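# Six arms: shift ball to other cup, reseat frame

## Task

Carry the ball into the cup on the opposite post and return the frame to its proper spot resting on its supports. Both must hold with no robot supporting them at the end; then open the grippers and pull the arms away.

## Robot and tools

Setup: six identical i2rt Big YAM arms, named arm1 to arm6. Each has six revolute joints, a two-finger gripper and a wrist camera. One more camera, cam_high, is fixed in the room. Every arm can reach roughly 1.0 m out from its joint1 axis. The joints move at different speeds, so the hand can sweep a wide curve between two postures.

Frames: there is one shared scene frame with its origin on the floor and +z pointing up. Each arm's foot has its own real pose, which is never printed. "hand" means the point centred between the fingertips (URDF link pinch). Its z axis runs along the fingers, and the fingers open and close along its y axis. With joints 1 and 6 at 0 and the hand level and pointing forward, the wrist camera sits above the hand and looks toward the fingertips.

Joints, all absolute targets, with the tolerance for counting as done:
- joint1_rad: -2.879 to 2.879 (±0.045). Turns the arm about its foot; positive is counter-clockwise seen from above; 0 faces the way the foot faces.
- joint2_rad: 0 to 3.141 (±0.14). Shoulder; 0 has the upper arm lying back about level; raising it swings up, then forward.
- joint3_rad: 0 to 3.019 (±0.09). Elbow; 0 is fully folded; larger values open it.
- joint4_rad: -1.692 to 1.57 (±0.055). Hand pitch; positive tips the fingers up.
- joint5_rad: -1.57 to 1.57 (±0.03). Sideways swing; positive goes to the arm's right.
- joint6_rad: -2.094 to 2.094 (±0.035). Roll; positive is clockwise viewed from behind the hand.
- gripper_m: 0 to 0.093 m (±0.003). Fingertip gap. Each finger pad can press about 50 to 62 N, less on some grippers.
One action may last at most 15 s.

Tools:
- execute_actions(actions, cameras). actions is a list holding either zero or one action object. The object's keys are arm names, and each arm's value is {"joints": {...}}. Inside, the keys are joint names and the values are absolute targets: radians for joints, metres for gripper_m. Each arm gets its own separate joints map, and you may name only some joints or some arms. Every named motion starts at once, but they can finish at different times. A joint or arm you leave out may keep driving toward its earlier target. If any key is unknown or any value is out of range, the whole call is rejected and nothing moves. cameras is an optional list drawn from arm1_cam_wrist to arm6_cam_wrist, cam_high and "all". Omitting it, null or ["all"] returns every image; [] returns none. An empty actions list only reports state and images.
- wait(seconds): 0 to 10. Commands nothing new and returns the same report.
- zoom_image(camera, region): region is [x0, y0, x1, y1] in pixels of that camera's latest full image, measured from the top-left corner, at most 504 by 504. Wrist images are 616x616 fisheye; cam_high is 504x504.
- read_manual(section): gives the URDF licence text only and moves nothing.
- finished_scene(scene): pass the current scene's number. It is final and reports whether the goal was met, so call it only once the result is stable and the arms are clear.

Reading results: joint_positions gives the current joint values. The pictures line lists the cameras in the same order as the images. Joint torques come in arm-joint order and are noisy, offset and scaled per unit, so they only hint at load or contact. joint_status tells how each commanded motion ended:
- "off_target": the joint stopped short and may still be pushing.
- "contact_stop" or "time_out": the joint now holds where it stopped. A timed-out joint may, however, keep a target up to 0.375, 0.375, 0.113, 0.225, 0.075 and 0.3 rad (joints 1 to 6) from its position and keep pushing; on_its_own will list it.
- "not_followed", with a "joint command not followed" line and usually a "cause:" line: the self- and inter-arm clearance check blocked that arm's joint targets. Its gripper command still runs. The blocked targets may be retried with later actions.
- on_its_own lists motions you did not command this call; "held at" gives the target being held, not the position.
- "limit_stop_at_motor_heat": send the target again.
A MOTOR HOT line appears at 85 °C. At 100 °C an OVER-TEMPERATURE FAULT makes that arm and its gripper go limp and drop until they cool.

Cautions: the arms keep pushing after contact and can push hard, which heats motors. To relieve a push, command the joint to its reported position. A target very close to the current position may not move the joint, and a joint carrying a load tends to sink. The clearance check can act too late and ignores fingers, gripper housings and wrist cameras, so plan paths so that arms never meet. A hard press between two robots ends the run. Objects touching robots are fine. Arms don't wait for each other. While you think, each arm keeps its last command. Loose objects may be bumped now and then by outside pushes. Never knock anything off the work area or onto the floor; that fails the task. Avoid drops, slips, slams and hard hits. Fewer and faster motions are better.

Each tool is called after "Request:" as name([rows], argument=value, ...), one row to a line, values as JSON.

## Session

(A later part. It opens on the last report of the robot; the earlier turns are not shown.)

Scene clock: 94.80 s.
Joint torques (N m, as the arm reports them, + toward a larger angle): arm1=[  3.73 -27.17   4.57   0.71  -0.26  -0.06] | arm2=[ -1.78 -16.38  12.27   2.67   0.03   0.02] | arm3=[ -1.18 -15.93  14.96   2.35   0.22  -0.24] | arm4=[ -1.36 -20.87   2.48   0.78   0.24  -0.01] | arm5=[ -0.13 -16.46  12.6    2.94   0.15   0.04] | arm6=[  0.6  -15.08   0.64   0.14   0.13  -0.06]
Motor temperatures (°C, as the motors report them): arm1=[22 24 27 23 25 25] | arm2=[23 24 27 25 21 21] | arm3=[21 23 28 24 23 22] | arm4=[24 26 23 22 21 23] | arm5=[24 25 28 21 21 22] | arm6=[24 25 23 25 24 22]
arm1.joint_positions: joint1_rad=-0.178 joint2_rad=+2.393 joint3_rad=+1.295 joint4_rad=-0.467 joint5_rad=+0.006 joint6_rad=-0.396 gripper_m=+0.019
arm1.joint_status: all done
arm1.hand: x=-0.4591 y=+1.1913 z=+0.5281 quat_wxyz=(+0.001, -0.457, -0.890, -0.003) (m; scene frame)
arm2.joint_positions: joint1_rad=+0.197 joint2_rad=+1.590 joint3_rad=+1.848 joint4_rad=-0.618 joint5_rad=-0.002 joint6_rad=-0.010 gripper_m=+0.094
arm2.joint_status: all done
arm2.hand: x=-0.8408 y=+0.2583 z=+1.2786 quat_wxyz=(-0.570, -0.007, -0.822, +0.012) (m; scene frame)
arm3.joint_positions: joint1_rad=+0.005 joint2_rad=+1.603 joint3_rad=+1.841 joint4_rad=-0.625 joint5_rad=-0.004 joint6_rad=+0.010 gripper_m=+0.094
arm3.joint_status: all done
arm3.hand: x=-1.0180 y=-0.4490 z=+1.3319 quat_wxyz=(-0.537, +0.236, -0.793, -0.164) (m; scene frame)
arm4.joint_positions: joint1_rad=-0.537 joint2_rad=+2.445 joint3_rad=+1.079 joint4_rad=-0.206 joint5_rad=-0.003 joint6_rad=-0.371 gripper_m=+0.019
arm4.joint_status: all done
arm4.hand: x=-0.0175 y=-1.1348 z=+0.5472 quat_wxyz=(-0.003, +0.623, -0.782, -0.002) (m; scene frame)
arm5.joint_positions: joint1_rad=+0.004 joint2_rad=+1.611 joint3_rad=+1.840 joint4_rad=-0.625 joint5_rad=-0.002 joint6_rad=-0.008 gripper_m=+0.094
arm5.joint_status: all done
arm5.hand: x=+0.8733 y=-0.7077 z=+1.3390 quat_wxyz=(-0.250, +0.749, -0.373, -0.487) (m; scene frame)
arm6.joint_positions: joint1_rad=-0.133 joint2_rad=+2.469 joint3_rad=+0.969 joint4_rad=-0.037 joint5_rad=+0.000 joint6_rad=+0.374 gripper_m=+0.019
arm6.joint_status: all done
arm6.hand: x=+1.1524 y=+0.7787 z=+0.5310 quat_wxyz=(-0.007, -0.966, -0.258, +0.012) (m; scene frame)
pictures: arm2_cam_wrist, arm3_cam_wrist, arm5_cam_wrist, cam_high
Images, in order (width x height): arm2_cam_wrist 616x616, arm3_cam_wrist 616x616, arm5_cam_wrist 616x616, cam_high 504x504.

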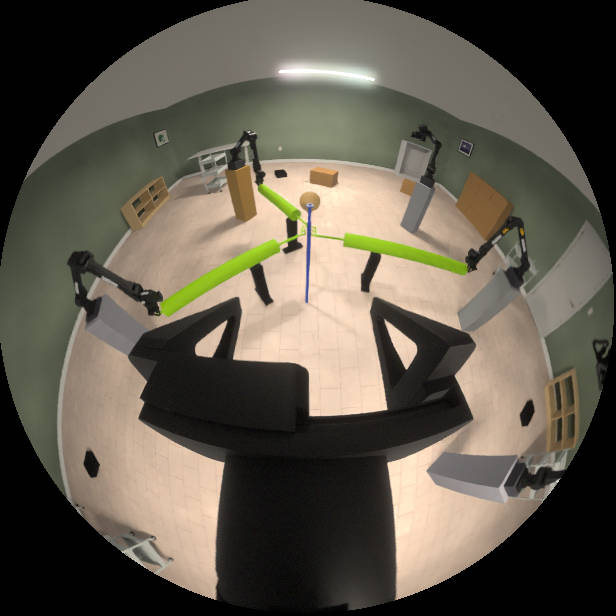

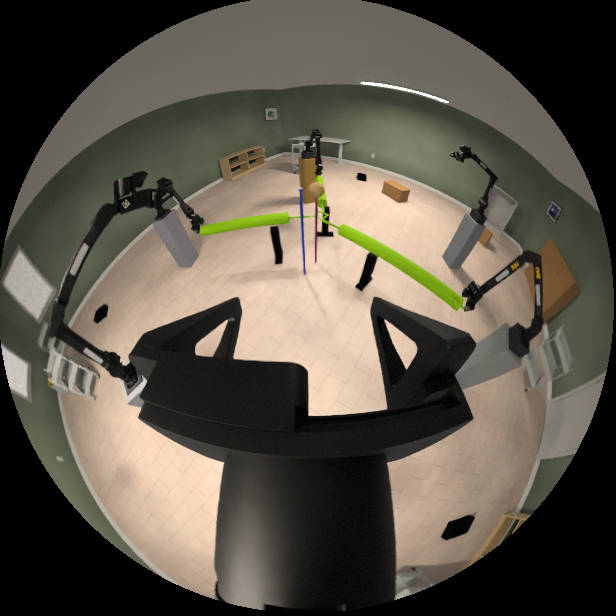

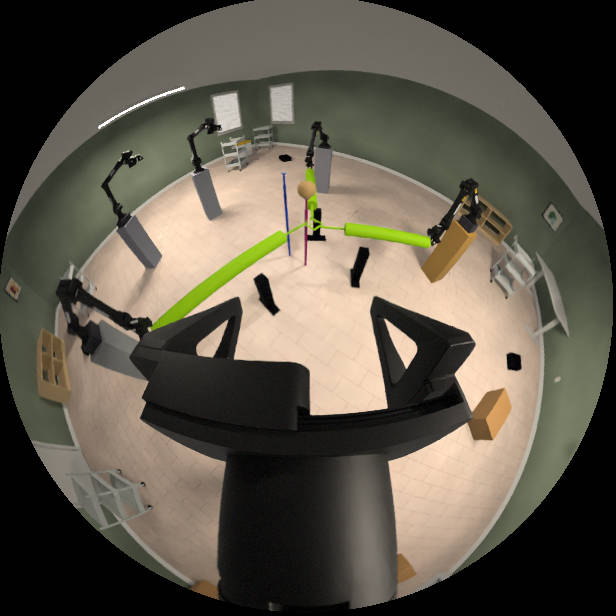

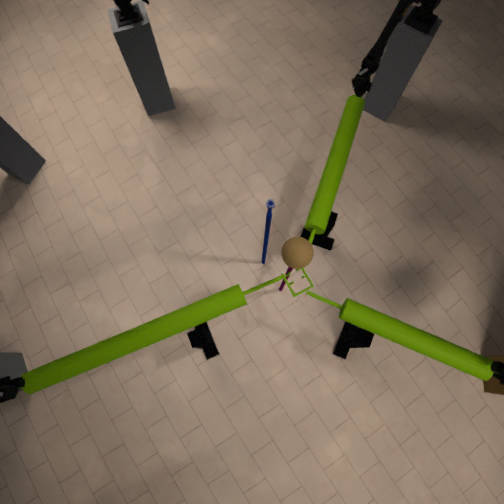

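Request:
execute_actions([
  {"arm1":{"joints":{"joint1_rad":-0.275,"joint2_rad":2.335,"joint3_rad":1.28,"joint4_rad":-0.455,"joint6_rad":-0.499}},"arm4":{"joints":{"joint1_rad":-0.438,"joint2_rad":2.395,"joint3_rad":0.97,"joint4_rad":-0.112,"joint6_rad":-0.259}},"arm6":{"joints":{"joint1_rad":-0.225,"joint2_rad":2.468,"joint3_rad":1.09,"joint4_rad":-0.155,"joint6_rad":0.272}}},
], cameras=["arm2_cam_wrist","arm3_cam_wrist","arm5_cam_wrist"])

Request:
zoom_image(camera="arm2_cam_wrist", region=[270, 185, 350, 265])

Request:
zoom_image(camera="arm5_cam_wrist", region=[270, 170, 350, 250])

Request:
zoom_image(camera="arm3_cam_wrist", region=[280, 170, 360, 250])

Scene clock: 108.60 s.
Joint torques (N m, as the arm reports them, + toward a larger angle): arm1=[  3.46 -26.46   3.77   0.95  -0.28  -0.09] | arm2=[ -1.76 -16.55  12.22   2.7   -0.01   0.02] | arm3=[ -1.28 -16.21  14.91   2.38   0.22  -0.23] | arm4=[ -1.33 -19.09   1.42   0.79   0.32   0.04] | arm5=[ -0.08 -16.08  12.74   2.7    0.08   0.04] | arm6=[  0.28 -15.23   2.25   0.12   0.27  -0.07]
Motor temperatures (°C, as the motors report them): arm1=[22 24 26 23 25 25] | arm2=[23 25 30 25 21 21] | arm3=[21 25 32 24 23 22] | arm4=[24 26 23 22 21 23] | arm5=[24 26 31 22 21 22] | arm6=[24 26 23 25 24 22]
arm1.joint_positions: joint1_rad=-0.286 joint2_rad=+2.383 joint3_rad=+1.277 joint4_rad=-0.459 joint5_rad=+0.005 joint6_rad=-0.502 gripper_m=+0.019
arm1.joint_status: all done
arm1.hand: x=-0.5150 y=+1.1864 z=+0.5298 quat_wxyz=(+0.001, -0.457, -0.889, -0.003) (m; scene frame)
arm2.joint_positions: joint1_rad=+0.197 joint2_rad=+1.590 joint3_rad=+1.848 joint4_rad=-0.618 joint5_rad=-0.002 joint6_rad=-0.010 gripper_m=+0.094
arm2.joint_status: not commanded
arm2.hand: x=-0.8408 y=+0.2583 z=+1.2786 quat_wxyz=(-0.570, -0.007, -0.822, +0.012) (m; scene frame)
arm3.joint_positions: joint1_rad=+0.005 joint2_rad=+1.603 joint3_rad=+1.841 joint4_rad=-0.625 joint5_rad=-0.004 joint6_rad=+0.010 gripper_m=+0.094
arm3.joint_status: not commanded
arm3.hand: x=-1.0180 y=-0.4490 z=+1.3319 quat_wxyz=(-0.537, +0.236, -0.793, -0.164) (m; scene frame)
arm4.joint_positions: joint1_rad=-0.425 joint2_rad=+2.419 joint3_rad=+0.974 joint4_rad=-0.118 joint5_rad=-0.004 joint6_rad=-0.265 gripper_m=+0.019
arm4.joint_status: all done
arm4.hand: x=-0.0741 y=-1.1383 z=+0.5504 quat_wxyz=(-0.007, +0.625, -0.780, -0.004) (m; scene frame)
arm5.joint_positions: joint1_rad=+0.004 joint2_rad=+1.611 joint3_rad=+1.840 joint4_rad=-0.625 joint5_rad=-0.002 joint6_rad=-0.008 gripper_m=+0.094
arm5.joint_status: not commanded
arm5.hand: x=+0.8733 y=-0.7077 z=+1.3390 quat_wxyz=(-0.250, +0.749, -0.373, -0.487) (m; scene frame)
arm6.joint_positions: joint1_rad=-0.228 joint2_rad=+2.482 joint3_rad=+1.088 joint4_rad=-0.150 joint5_rad=-0.004 joint6_rad=+0.280 gripper_m=+0.019
arm6.joint_status: all done
arm6.hand: x=+1.0964 y=+0.7745 z=+0.5316 quat_wxyz=(-0.005, -0.966, -0.257, +0.009) (m; scene frame)
pictures: arm2_cam_wrist, arm3_cam_wrist, arm5_cam_wrist
Images, in order (width x height): arm2_cam_wrist 616x616, arm3_cam_wrist 616x616, arm5_cam_wrist 616x616.

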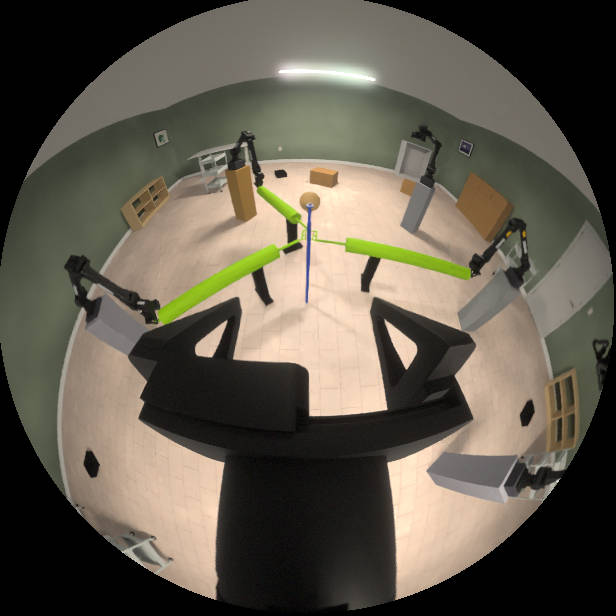

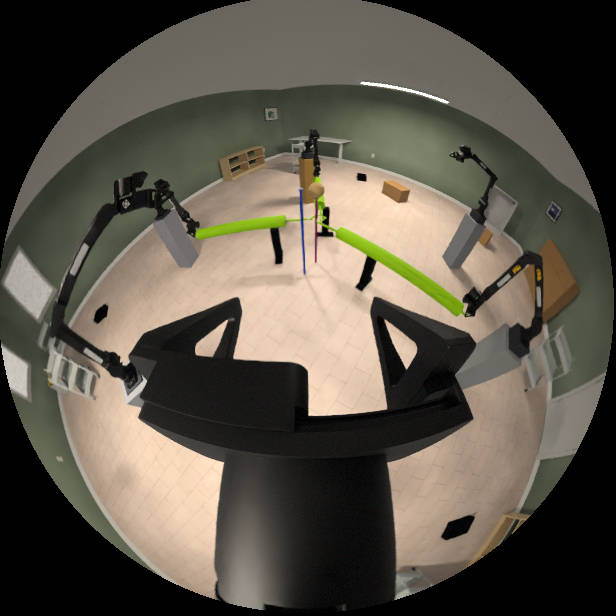

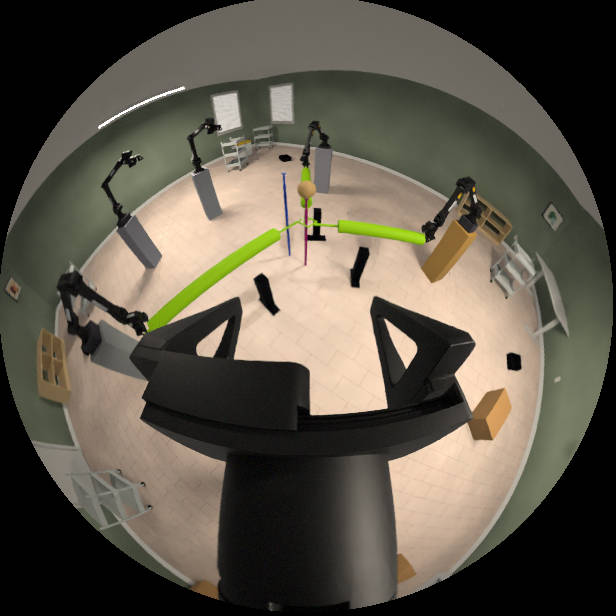

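Region (270, 185, 350, 265) of arm2_cam_wrist's 616x616 image, scaled by 6.300, with more detail than that image has.

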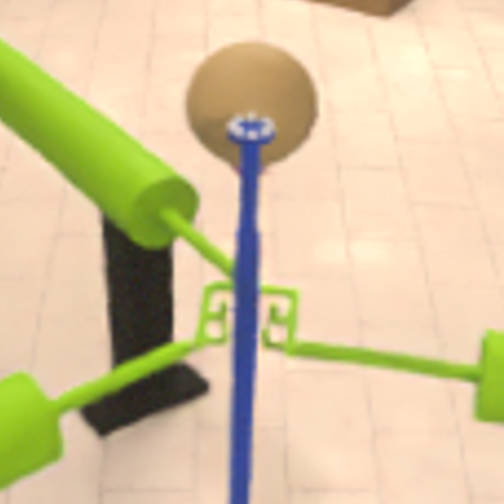

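Region (270, 170, 350, 250) of arm5_cam_wrist's 616x616 image, scaled by 6.300, with more detail than that image has.

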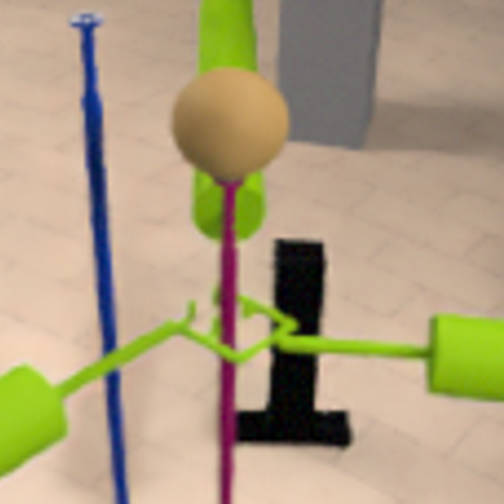

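Region (280, 170, 360, 250) of arm3_cam_wrist's 616x616 image, scaled by 6.300, with more detail than that image has.

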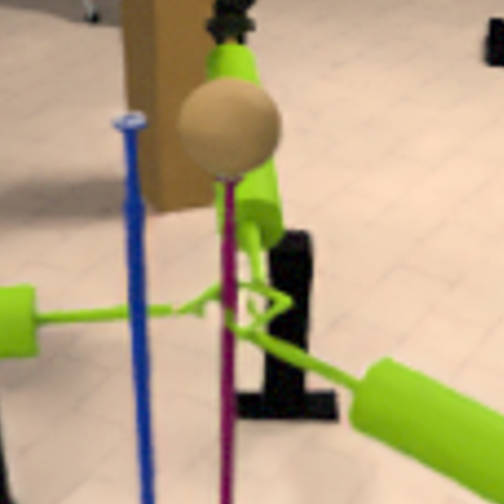

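Request:
execute_actions([
  {"arm1":{"joints":{"joint1_rad":-0.248,"joint2_rad":2.078,"joint3_rad":1.232,"joint4_rad":-0.675,"joint6_rad":-0.47}},"arm4":{"joints":{"joint1_rad":-0.465,"joint2_rad":2.06,"joint3_rad":0.88,"joint4_rad":-0.368,"joint6_rad":-0.29}},"arm6":{"joints":{"joint1_rad":-0.204,"joint2_rad":2.133,"joint3_rad":0.947,"joint4_rad":-0.339,"joint6_rad":0.3}}},
], cameras=["arm2_cam_wrist","arm3_cam_wrist","arm5_cam_wrist"])

Request:
zoom_image(camera="arm2_cam_wrist", region=[270, 185, 350, 265])

Request:
zoom_image(camera="arm5_cam_wrist", region=[270, 170, 350, 250])

Request:
zoom_image(camera="arm3_cam_wrist", region=[280, 170, 360, 250])

Scene clock: 117.07 s.
Joint torques (N m, as the arm reports them, + toward a larger angle): arm1=[  2.05 -23.35   6.18   0.29  -0.37  -0.19] | arm2=[ -1.4  -16.38  12.2    2.74   0.02   0.04] | arm3=[ -1.23 -16.19  14.93   2.37   0.22  -0.23] | arm4=[ -0.91 -17.4    4.04  -0.11   0.38   0.02] | arm5=[  0.22 -16.05  12.69   2.71   0.09   0.03] | arm6=[ -1.09 -14.39   4.19   0.53   0.27  -0.08]
Motor temperatures (°C, as the motors report them): arm1=[22 25 26 23 25 25] | arm2=[23 26 31 25 21 21] | arm3=[21 25 33 24 23 22] | arm4=[24 26 23 22 21 23] | arm5=[24 26 33 22 21 22] | arm6=[24 26 23 25 24 22]
arm1.joint_positions: joint1_rad=-0.252 joint2_rad=+2.102 joint3_rad=+1.218 joint4_rad=-0.667 joint5_rad=+0.008 joint6_rad=-0.469 gripper_m=+0.019
arm1.joint_status: all done
arm1.hand: x=-0.4981 y=+1.1845 z=+0.6566 quat_wxyz=(-0.001, -0.457, -0.890, +0.003) (m; scene frame)
arm2.joint_positions: joint1_rad=+0.197 joint2_rad=+1.590 joint3_rad=+1.848 joint4_rad=-0.618 joint5_rad=-0.002 joint6_rad=-0.010 gripper_m=+0.094
arm2.joint_status: not commanded
arm2.hand: x=-0.8408 y=+0.2583 z=+1.2786 quat_wxyz=(-0.570, -0.007, -0.822, +0.012) (m; scene frame)
arm3.joint_positions: joint1_rad=+0.005 joint2_rad=+1.603 joint3_rad=+1.841 joint4_rad=-0.625 joint5_rad=-0.004 joint6_rad=+0.010 gripper_m=+0.094
arm3.joint_status: not commanded
arm3.hand: x=-1.0180 y=-0.4490 z=+1.3319 quat_wxyz=(-0.537, +0.236, -0.793, -0.164) (m; scene frame)
arm4.joint_positions: joint1_rad=-0.459 joint2_rad=+2.080 joint3_rad=+0.875 joint4_rad=-0.353 joint5_rad=-0.006 joint6_rad=-0.294 gripper_m=+0.019
arm4.joint_status: all done
arm4.hand: x=-0.0607 y=-1.1414 z=+0.6709 quat_wxyz=(-0.009, +0.623, -0.782, -0.006) (m; scene frame)
arm5.joint_positions: joint1_rad=+0.004 joint2_rad=+1.611 joint3_rad=+1.840 joint4_rad=-0.625 joint5_rad=-0.002 joint6_rad=-0.008 gripper_m=+0.094
arm5.joint_status: not commanded
arm5.hand: x=+0.8733 y=-0.7077 z=+1.3390 quat_wxyz=(-0.250, +0.749, -0.373, -0.487) (m; scene frame)
arm6.joint_positions: joint1_rad=-0.199 joint2_rad=+2.154 joint3_rad=+0.945 joint4_rad=-0.341 joint5_rad=-0.005 joint6_rad=+0.305 gripper_m=+0.019
arm6.joint_status: all done
arm6.hand: x=+1.1116 y=+0.7713 z=+0.6507 quat_wxyz=(-0.004, -0.966, -0.259, +0.006) (m; scene frame)
pictures: arm2_cam_wrist, arm3_cam_wrist, arm5_cam_wrist
Images, in order (width x height): arm2_cam_wrist 616x616, arm3_cam_wrist 616x616, arm5_cam_wrist 616x616.

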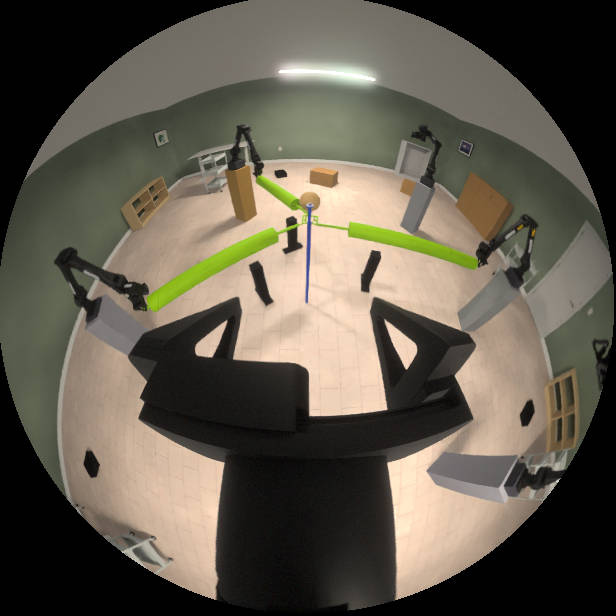

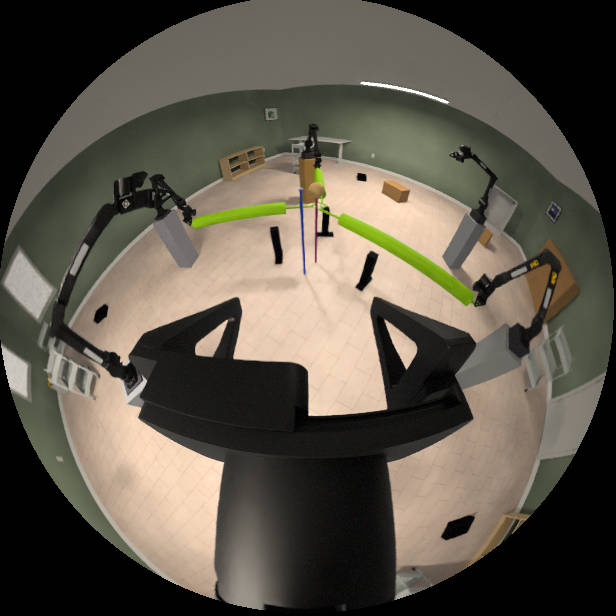

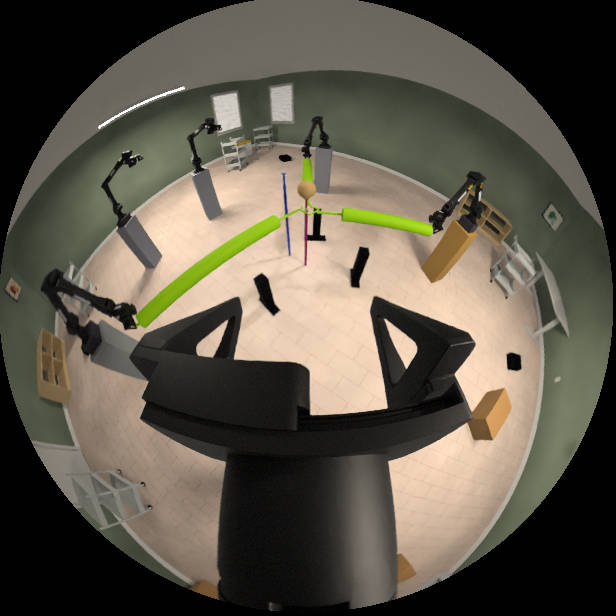

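Region (270, 185, 350, 265) of arm2_cam_wrist's 616x616 image, scaled by 6.300, with more detail than that image has.

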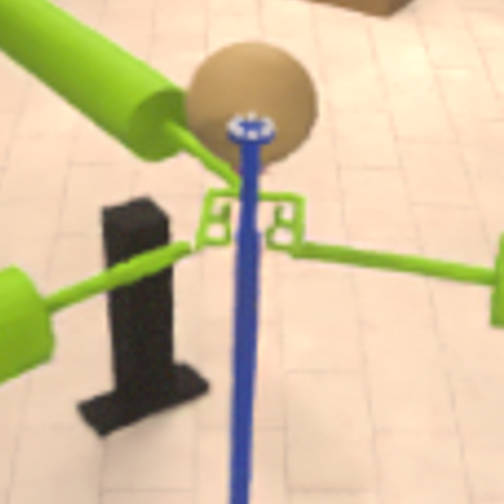

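Region (270, 170, 350, 250) of arm5_cam_wrist's 616x616 image, scaled by 6.300, with more detail than that image has.

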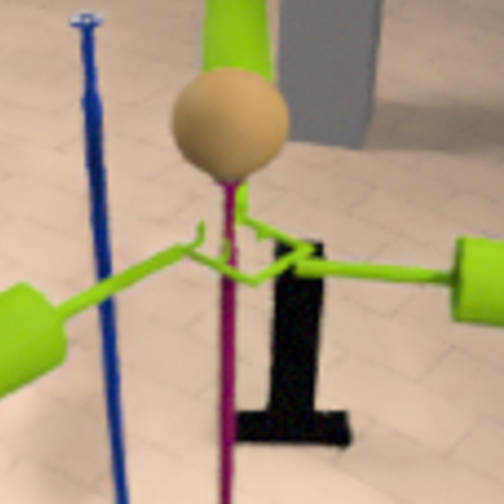

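Region (280, 170, 360, 250) of arm3_cam_wrist's 616x616 image, scaled by 6.300, with more detail than that image has.

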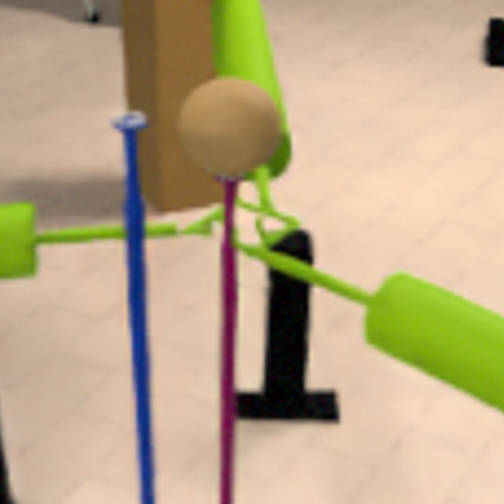

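Request:
execute_actions([
  {"arm1":{"joints":{"joint2_rad":1.982,"joint3_rad":1.24,"joint4_rad":-0.782}},"arm4":{"joints":{"joint2_rad":1.924,"joint3_rad":0.866,"joint4_rad":-0.492}},"arm6":{"joints":{"joint1_rad":-0.212,"joint2_rad":2.0,"joint3_rad":0.928,"joint4_rad":-0.45}}},
], cameras=["arm2_cam_wrist","arm5_cam_wrist"])

Request:
zoom_image(camera="arm2_cam_wrist", region=[270, 170, 350, 250])

Request:
zoom_image(camera="arm5_cam_wrist", region=[270, 160, 350, 240])

Scene clock: 125.63 s.
Joint torques (N m, as the arm reports them, + toward a larger angle): arm1=[  2.6  -22.25   7.42  -0.24  -0.32  -0.1 ] | arm2=[ -1.72 -16.53  12.34   2.67  -0.01   0.02] | arm3=[ -1.22 -16.16  14.93   2.37   0.22  -0.23] | arm4=[ -0.84 -16.65   4.7   -0.18   0.4    0.03] | arm5=[ -0.69 -16.42  12.55   2.85   0.12   0.07] | arm6=[ -1.4  -14.12   5.44   0.46   0.29  -0.06]
Motor temperatures (°C, as the motors report them): arm1=[22 25 27 23 25 25] | arm2=[23 26 32 25 21 21] | arm3=[21 25 34 24 23 22] | arm4=[24 26 23 22 21 23] | arm5=[24 27 33 22 21 22] | arm6=[24 26 23 25 24 22]
arm1.joint_positions: joint1_rad=-0.252 joint2_rad=+2.009 joint3_rad=+1.218 joint4_rad=-0.763 joint5_rad=+0.007 joint6_rad=-0.469 gripper_m=+0.019
arm1.joint_status: all done
arm1.hand: x=-0.4984 y=+1.1864 z=+0.7022 quat_wxyz=(-0.001, -0.457, -0.890, +0.002) (m; scene frame)
arm2.joint_positions: joint1_rad=+0.197 joint2_rad=+1.590 joint3_rad=+1.848 joint4_rad=-0.618 joint5_rad=-0.002 joint6_rad=-0.010 gripper_m=+0.094
arm2.joint_status: not commanded
arm2.hand: x=-0.8408 y=+0.2583 z=+1.2786 quat_wxyz=(-0.570, -0.007, -0.822, +0.012) (m; scene frame)
arm3.joint_positions: joint1_rad=+0.005 joint2_rad=+1.603 joint3_rad=+1.841 joint4_rad=-0.625 joint5_rad=-0.004 joint6_rad=+0.010 gripper_m=+0.094
arm3.joint_status: not commanded
arm3.hand: x=-1.0180 y=-0.4490 z=+1.3319 quat_wxyz=(-0.537, +0.236, -0.793, -0.164) (m; scene frame)
arm4.joint_positions: joint1_rad=-0.459 joint2_rad=+1.941 joint3_rad=+0.866 joint4_rad=-0.475 joint5_rad=-0.006 joint6_rad=-0.294 gripper_m=+0.019
arm4.joint_status: all done
arm4.hand: x=-0.0593 y=-1.1387 z=+0.7227 quat_wxyz=(-0.013, +0.624, -0.782, -0.008) (m; scene frame)
arm5.joint_positions: joint1_rad=+0.004 joint2_rad=+1.611 joint3_rad=+1.840 joint4_rad=-0.625 joint5_rad=-0.002 joint6_rad=-0.008 gripper_m=+0.094
arm5.joint_status: not commanded
arm5.hand: x=+0.8733 y=-0.7077 z=+1.3390 quat_wxyz=(-0.250, +0.749, -0.373, -0.487) (m; scene frame)
arm6.joint_positions: joint1_rad=-0.207 joint2_rad=+2.022 joint3_rad=+0.921 joint4_rad=-0.454 joint5_rad=-0.004 joint6_rad=+0.302 gripper_m=+0.019
arm6.joint_status: all done
arm6.hand: x=+1.1106 y=+0.7748 z=+0.6999 quat_wxyz=(-0.003, -0.967, -0.256, +0.004) (m; scene frame)
pictures: arm2_cam_wrist, arm5_cam_wrist
Images, in order (width x height): arm2_cam_wrist 616x616, arm5_cam_wrist 616x616.

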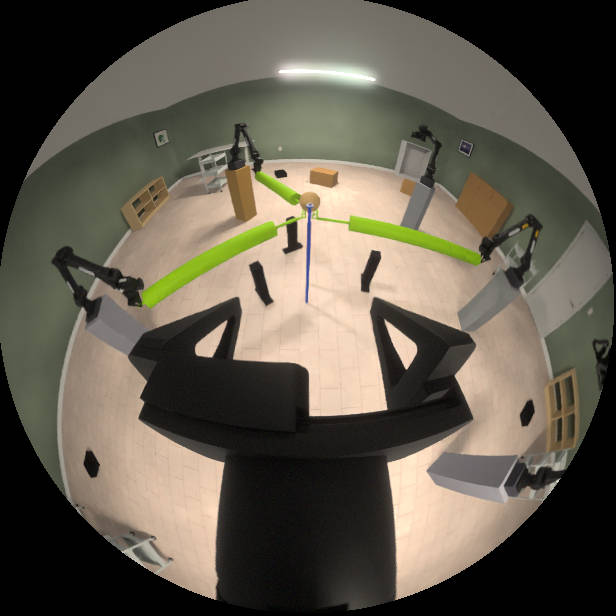

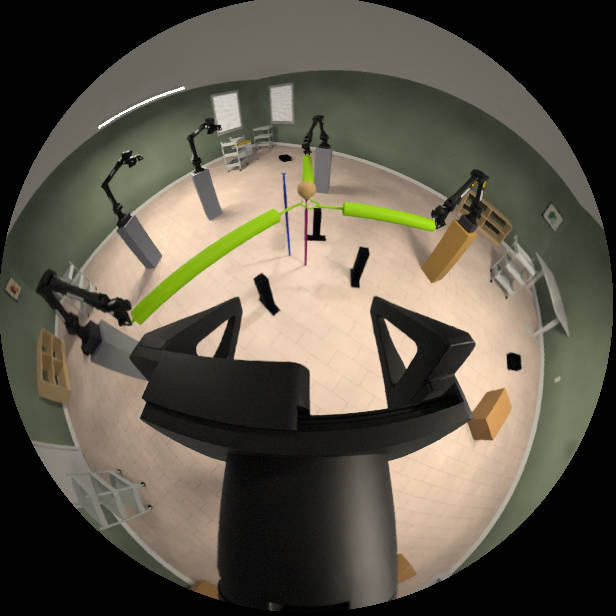

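Region (270, 170, 350, 250) of arm2_cam_wrist's 616x616 image, scaled by 6.300, with more detail than that image has.

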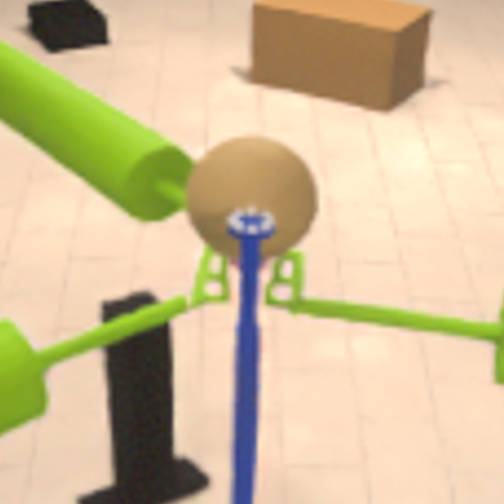

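Region (270, 160, 350, 240) of arm5_cam_wrist's 616x616 image, scaled by 6.300, with more detail than that image has.

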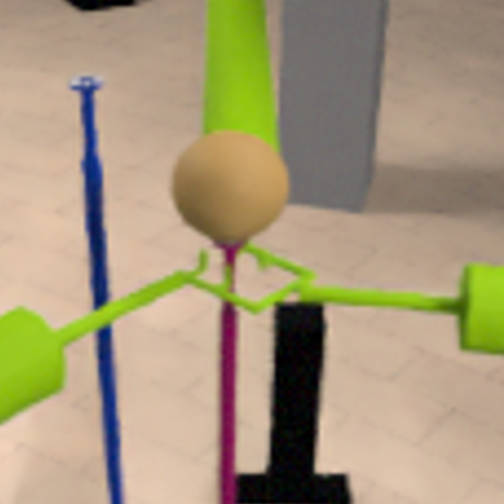

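Request:
execute_actions([
  {"arm1":{"joints":{"joint1_rad":-0.262,"joint2_rad":1.893,"joint3_rad":1.27,"joint4_rad":-0.895}},"arm4":{"joints":{"joint1_rad":-0.45,"joint2_rad":1.798,"joint3_rad":0.875,"joint4_rad":-0.632}},"arm6":{"joints":{"joint2_rad":1.874,"joint3_rad":0.932,"joint4_rad":-0.572}}},
], cameras=["arm2_cam_wrist","arm5_cam_wrist"])

Request:
zoom_image(camera="arm2_cam_wrist", region=[270, 170, 350, 250])

Request:
zoom_image(camera="arm5_cam_wrist", region=[270, 160, 350, 240])

Scene clock: 129.77 s.
Joint torques (N m, as the arm reports them, + toward a larger angle): arm1=[  0.65 -23.47   8.76  -1.17  -0.21  -0.15] | arm2=[ -0.72 -16.33  12.28   2.62  -0.01   0.06] | arm3=[ -1.21 -16.18  14.94   2.36   0.22  -0.24] | arm4=[ -1.   -15.87   6.28  -0.73   0.47  -0.01] | arm5=[  0.32 -16.35  12.67   2.71   0.11   0.  ] | arm6=[ -0.68 -14.7    7.35   0.46   0.26  -0.03]
Motor temperatures (°C, as the motors report them): arm1=[22 24 27 23 25 25] | arm2=[23 26 33 25 21 21] | arm3=[21 25 35 24 23 22] | arm4=[24 26 23 22 21 23] | arm5=[24 27 34 22 21 22] | arm6=[24 26 23 25 24 22]
arm1.joint_positions: joint1_rad=-0.253 joint2_rad=+1.924 joint3_rad=+1.231 joint4_rad=-0.862 joint5_rad=+0.003 joint6_rad=-0.469 gripper_m=+0.019
arm1.joint_status: all done
arm1.hand: x=-0.4988 y=+1.1881 z=+0.7476 quat_wxyz=(-0.002, -0.457, -0.890, +0.001) (m; scene frame)
arm2.joint_positions: joint1_rad=+0.197 joint2_rad=+1.590 joint3_rad=+1.848 joint4_rad=-0.618 joint5_rad=-0.002 joint6_rad=-0.010 gripper_m=+0.094
arm2.joint_status: not commanded
arm2.hand: x=-0.8408 y=+0.2583 z=+1.2786 quat_wxyz=(-0.570, -0.007, -0.822, +0.012) (m; scene frame)
arm3.joint_positions: joint1_rad=+0.005 joint2_rad=+1.603 joint3_rad=+1.841 joint4_rad=-0.625 joint5_rad=-0.004 joint6_rad=+0.010 gripper_m=+0.094
arm3.joint_status: not commanded
arm3.hand: x=-1.0180 y=-0.4490 z=+1.3319 quat_wxyz=(-0.537, +0.236, -0.793, -0.164) (m; scene frame)
arm4.joint_positions: joint1_rad=-0.447 joint2_rad=+1.815 joint3_rad=+0.866 joint4_rad=-0.600 joint5_rad=-0.008 joint6_rad=-0.289 gripper_m=+0.019
arm4.joint_status: all done
arm4.hand: x=-0.0648 y=-1.1381 z=+0.7708 quat_wxyz=(-0.013, +0.626, -0.780, -0.008) (m; scene frame)
arm5.joint_positions: joint1_rad=+0.004 joint2_rad=+1.611 joint3_rad=+1.840 joint4_rad=-0.625 joint5_rad=-0.002 joint6_rad=-0.008 gripper_m=+0.094
arm5.joint_status: not commanded
arm5.hand: x=+0.8733 y=-0.7077 z=+1.3390 quat_wxyz=(-0.250, +0.749, -0.373, -0.487) (m; scene frame)
arm6.joint_positions: joint1_rad=-0.207 joint2_rad=+1.900 joint3_rad=+0.921 joint4_rad=-0.571 joint5_rad=-0.003 joint6_rad=+0.302 gripper_m=+0.019
arm6.joint_status: all done
arm6.hand: x=+1.1092 y=+0.7733 z=+0.7486 quat_wxyz=(-0.004, -0.967, -0.256, +0.006) (m; scene frame)
pictures: arm2_cam_wrist, arm5_cam_wrist
Images, in order (width x height): arm2_cam_wrist 616x616, arm5_cam_wrist 616x616.

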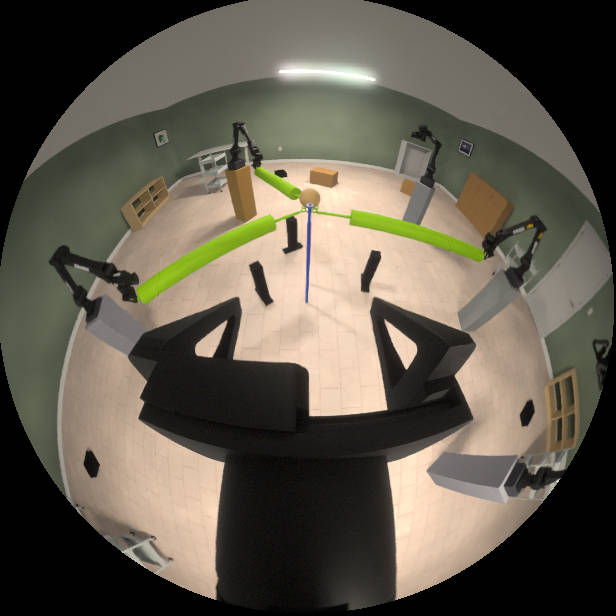

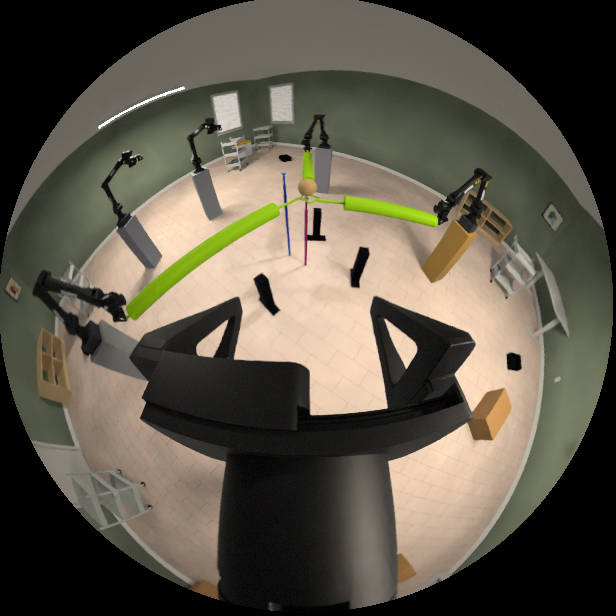

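Region (270, 170, 350, 250) of arm2_cam_wrist's 616x616 image, scaled by 6.300, with more detail than that image has.

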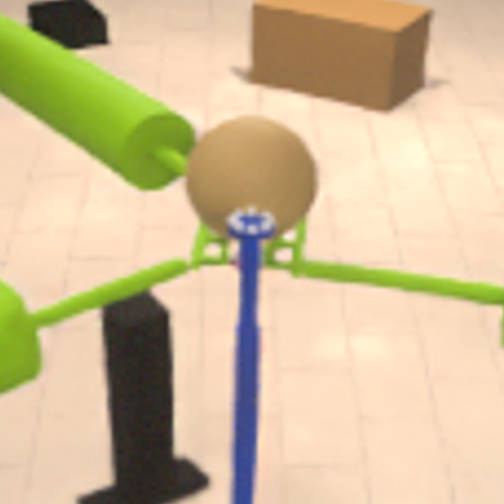

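Region (270, 160, 350, 240) of arm5_cam_wrist's 616x616 image, scaled by 6.300, with more detail than that image has.

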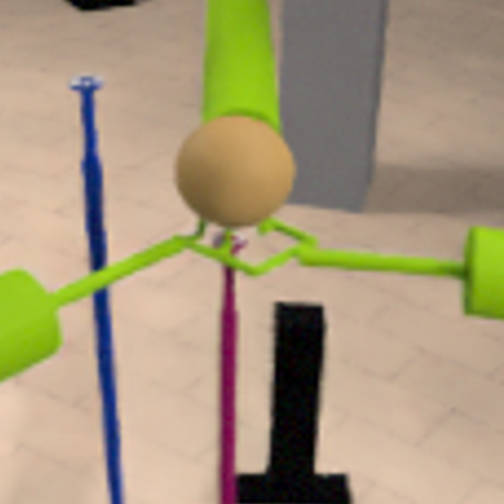

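Request:
execute_actions([
  {"arm1":{"joints":{"joint2_rad":1.766,"joint3_rad":1.37,"joint4_rad":-1.105}},"arm4":{"joints":{"joint2_rad":1.605,"joint3_rad":0.95,"joint4_rad":-0.88}},"arm6":{"joints":{"joint2_rad":1.678,"joint3_rad":0.988,"joint4_rad":-0.815}}},
], cameras=[])

Request:
execute_actions([
  {"arm1":{"joints":{"joint2_rad":1.682,"joint3_rad":1.535,"joint4_rad":-1.35}},"arm4":{"joints":{"joint2_rad":1.46,"joint3_rad":1.09,"joint4_rad":-1.16}},"arm6":{"joints":{"joint2_rad":1.525,"joint3_rad":1.112,"joint4_rad":-1.089}}},
], cameras=["arm2_cam_wrist","arm5_cam_wrist","cam_high"])

Request:
zoom_image(camera="arm5_cam_wrist", region=[250, 130, 350, 230])

Scene clock: 137.93 s.
Joint torques (N m, as the arm reports them, + toward a larger angle): arm1=[  1.23 -22.6   10.85  -0.53  -0.06  -0.11] | arm2=[ -1.59 -16.5   12.09   2.62  -0.02   0.05] | arm3=[ -1.22 -16.22  14.93   2.35   0.22  -0.23] | arm4=[ -0.55 -14.35   9.56  -1.07   0.32  -0.02] | arm5=[  0.06 -15.81  12.71   2.86   0.13   0.04] | arm6=[ -1.37 -12.59  11.15  -0.56   0.14  -0.08]
Motor temperatures (°C, as the motors report them): arm1=[22 24 28 23 25 25] | arm2=[23 26 33 25 21 21] | arm3=[21 26 35 24 23 22] | arm4=[24 26 24 22 21 23] | arm5=[24 27 34 22 21 22] | arm6=[24 26 24 25 24 22]
arm1.joint_positions: joint1_rad=-0.253 joint2_rad=+1.800 joint3_rad=+1.317 joint4_rad=-1.081 joint5_rad=-0.001 joint6_rad=-0.469 gripper_m=+0.019
arm1.joint_status: all done
arm1.hand: x=-0.4985 y=+1.1875 z=+0.8358 quat_wxyz=(-0.001, -0.457, -0.890, -0.005) (m; scene frame)
arm2.joint_positions: joint1_rad=+0.197 joint2_rad=+1.590 joint3_rad=+1.848 joint4_rad=-0.618 joint5_rad=-0.002 joint6_rad=-0.010 gripper_m=+0.094
arm2.joint_status: not commanded
arm2.hand: x=-0.8408 y=+0.2583 z=+1.2786 quat_wxyz=(-0.570, -0.007, -0.822, +0.012) (m; scene frame)
arm3.joint_positions: joint1_rad=+0.005 joint2_rad=+1.603 joint3_rad=+1.841 joint4_rad=-0.625 joint5_rad=-0.004 joint6_rad=+0.010 gripper_m=+0.094
arm3.joint_status: not commanded
arm3.hand: x=-1.0180 y=-0.4490 z=+1.3319 quat_wxyz=(-0.537, +0.236, -0.793, -0.164) (m; scene frame)
arm4.joint_positions: joint1_rad=-0.447 joint2_rad=+1.618 joint3_rad=+0.918 joint4_rad=-0.840 joint5_rad=-0.004 joint6_rad=-0.288 gripper_m=+0.019
arm4.joint_status: all done
arm4.hand: x=-0.0649 y=-1.1390 z=+0.8590 quat_wxyz=(-0.017, +0.626, -0.780, -0.009) (m; scene frame)
arm5.joint_positions: joint1_rad=+0.004 joint2_rad=+1.611 joint3_rad=+1.840 joint4_rad=-0.625 joint5_rad=-0.002 joint6_rad=-0.008 gripper_m=+0.094
arm5.joint_status: not commanded
arm5.hand: x=+0.8733 y=-0.7077 z=+1.3390 quat_wxyz=(-0.250, +0.749, -0.373, -0.487) (m; scene frame)
arm6.joint_positions: joint1_rad=-0.208 joint2_rad=+1.693 joint3_rad=+0.952 joint4_rad=-0.793 joint5_rad=-0.001 joint6_rad=+0.302 gripper_m=+0.019
arm6.joint_status: all done
arm6.hand: x=+1.1089 y=+0.7736 z=+0.8392 quat_wxyz=(-0.007, -0.967, -0.256, +0.014) (m; scene frame)
pictures: none
No camera images: the call's "cameras" was empty. Leave "cameras" out to get every camera's image.

Scene clock: 139.10 s.
Joint torques (N m, as the arm reports them, + toward a larger angle): arm1=[  1.16 -22.31  12.02  -0.77   0.    -0.18] | arm2=[ -1.59 -16.51  12.2    2.76   0.01   0.05] | arm3=[ -1.18 -16.2   14.92   2.37   0.22  -0.24] | arm4=[ -0.83 -13.86  12.02  -1.32   0.21  -0.02] | arm5=[ -0.09 -15.98  12.73   2.88   0.12   0.06] | arm6=[ -0.72 -11.98  13.48  -0.86   0.07   0.03]
Motor temperatures (°C, as the motors report them): arm1=[22 24 28 23 25 25] | arm2=[23 26 33 25 21 21] | arm3=[21 26 36 24 23 22] | arm4=[24 26 24 22 21 23] | arm5=[24 27 34 22 21 22] | arm6=[24 26 24 25 24 22]
arm1.joint_positions: joint1_rad=-0.253 joint2_rad=+1.719 joint3_rad=+1.472 joint4_rad=-1.325 joint5_rad=-0.002 joint6_rad=-0.469 gripper_m=+0.019
arm1.joint_status: all done
arm1.hand: x=-0.4985 y=+1.1849 z=+0.9315 quat_wxyz=(+0.001, -0.457, -0.890, -0.007) (m; scene frame)
arm2.joint_positions: joint1_rad=+0.197 joint2_rad=+1.590 joint3_rad=+1.848 joint4_rad=-0.618 joint5_rad=-0.002 joint6_rad=-0.010 gripper_m=+0.094
arm2.joint_status: not commanded
arm2.hand: x=-0.8408 y=+0.2583 z=+1.2786 quat_wxyz=(-0.570, -0.007, -0.822, +0.012) (m; scene frame)
arm3.joint_positions: joint1_rad=+0.005 joint2_rad=+1.603 joint3_rad=+1.841 joint4_rad=-0.625 joint5_rad=-0.004 joint6_rad=+0.010 gripper_m=+0.094
arm3.joint_status: not commanded
arm3.hand: x=-1.0180 y=-0.4490 z=+1.3319 quat_wxyz=(-0.537, +0.236, -0.793, -0.164) (m; scene frame)
arm4.joint_positions: joint1_rad=-0.447 joint2_rad=+1.479 joint3_rad=+1.040 joint4_rad=-1.115 joint5_rad=-0.002 joint6_rad=-0.288 gripper_m=+0.019
arm4.joint_status: all done
arm4.hand: x=-0.0662 y=-1.1419 z=+0.9513 quat_wxyz=(-0.011, +0.626, -0.780, -0.005) (m; scene frame)
arm5.joint_positions: joint1_rad=+0.004 joint2_rad=+1.611 joint3_rad=+1.840 joint4_rad=-0.625 joint5_rad=-0.002 joint6_rad=-0.008 gripper_m=+0.094
arm5.joint_status: not commanded
arm5.hand: x=+0.8733 y=-0.7077 z=+1.3390 quat_wxyz=(-0.250, +0.749, -0.373, -0.487) (m; scene frame)
arm6.joint_positions: joint1_rad=-0.208 joint2_rad=+1.544 joint3_rad=+1.067 joint4_rad=-1.060 joint5_rad=+0.001 joint6_rad=+0.302 gripper_m=+0.019
arm6.joint_status: all done
arm6.hand: x=+1.1075 y=+0.7724 z=+0.9346 quat_wxyz=(-0.005, -0.967, -0.256, +0.013) (m; scene frame)
pictures: arm2_cam_wrist, arm5_cam_wrist, cam_high
Images, in order (width x height): arm2_cam_wrist 616x616, arm5_cam_wrist 616x616, cam_high 504x504.

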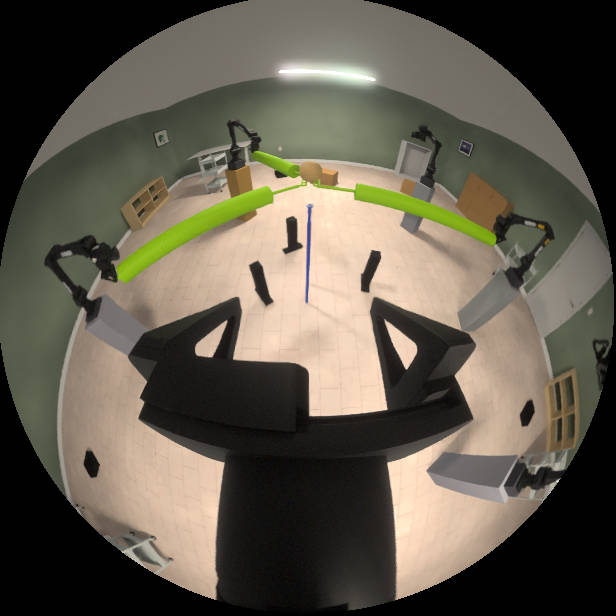

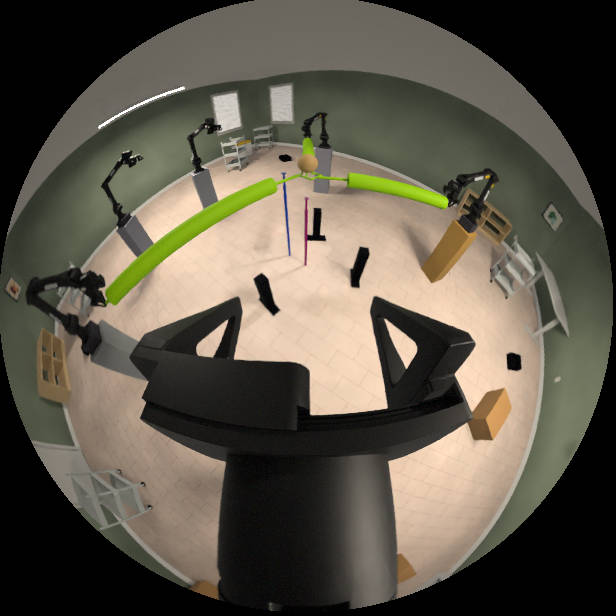

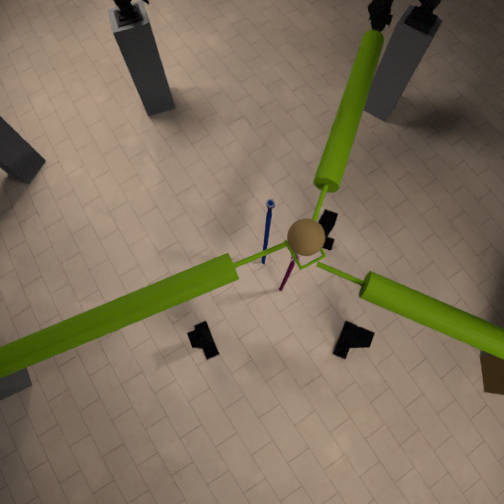

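Region (250, 130, 350, 230) of arm5_cam_wrist's 616x616 image, scaled by 5.040, with more detail than that image has.

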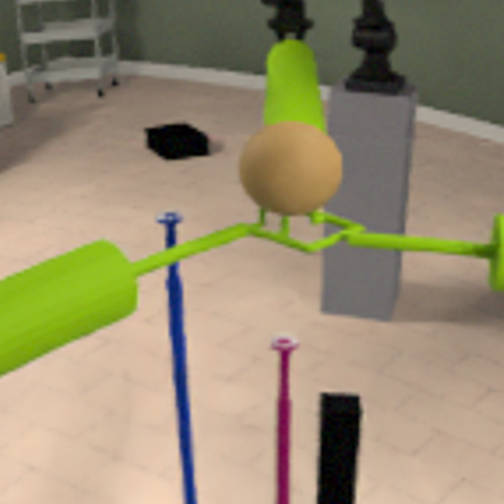

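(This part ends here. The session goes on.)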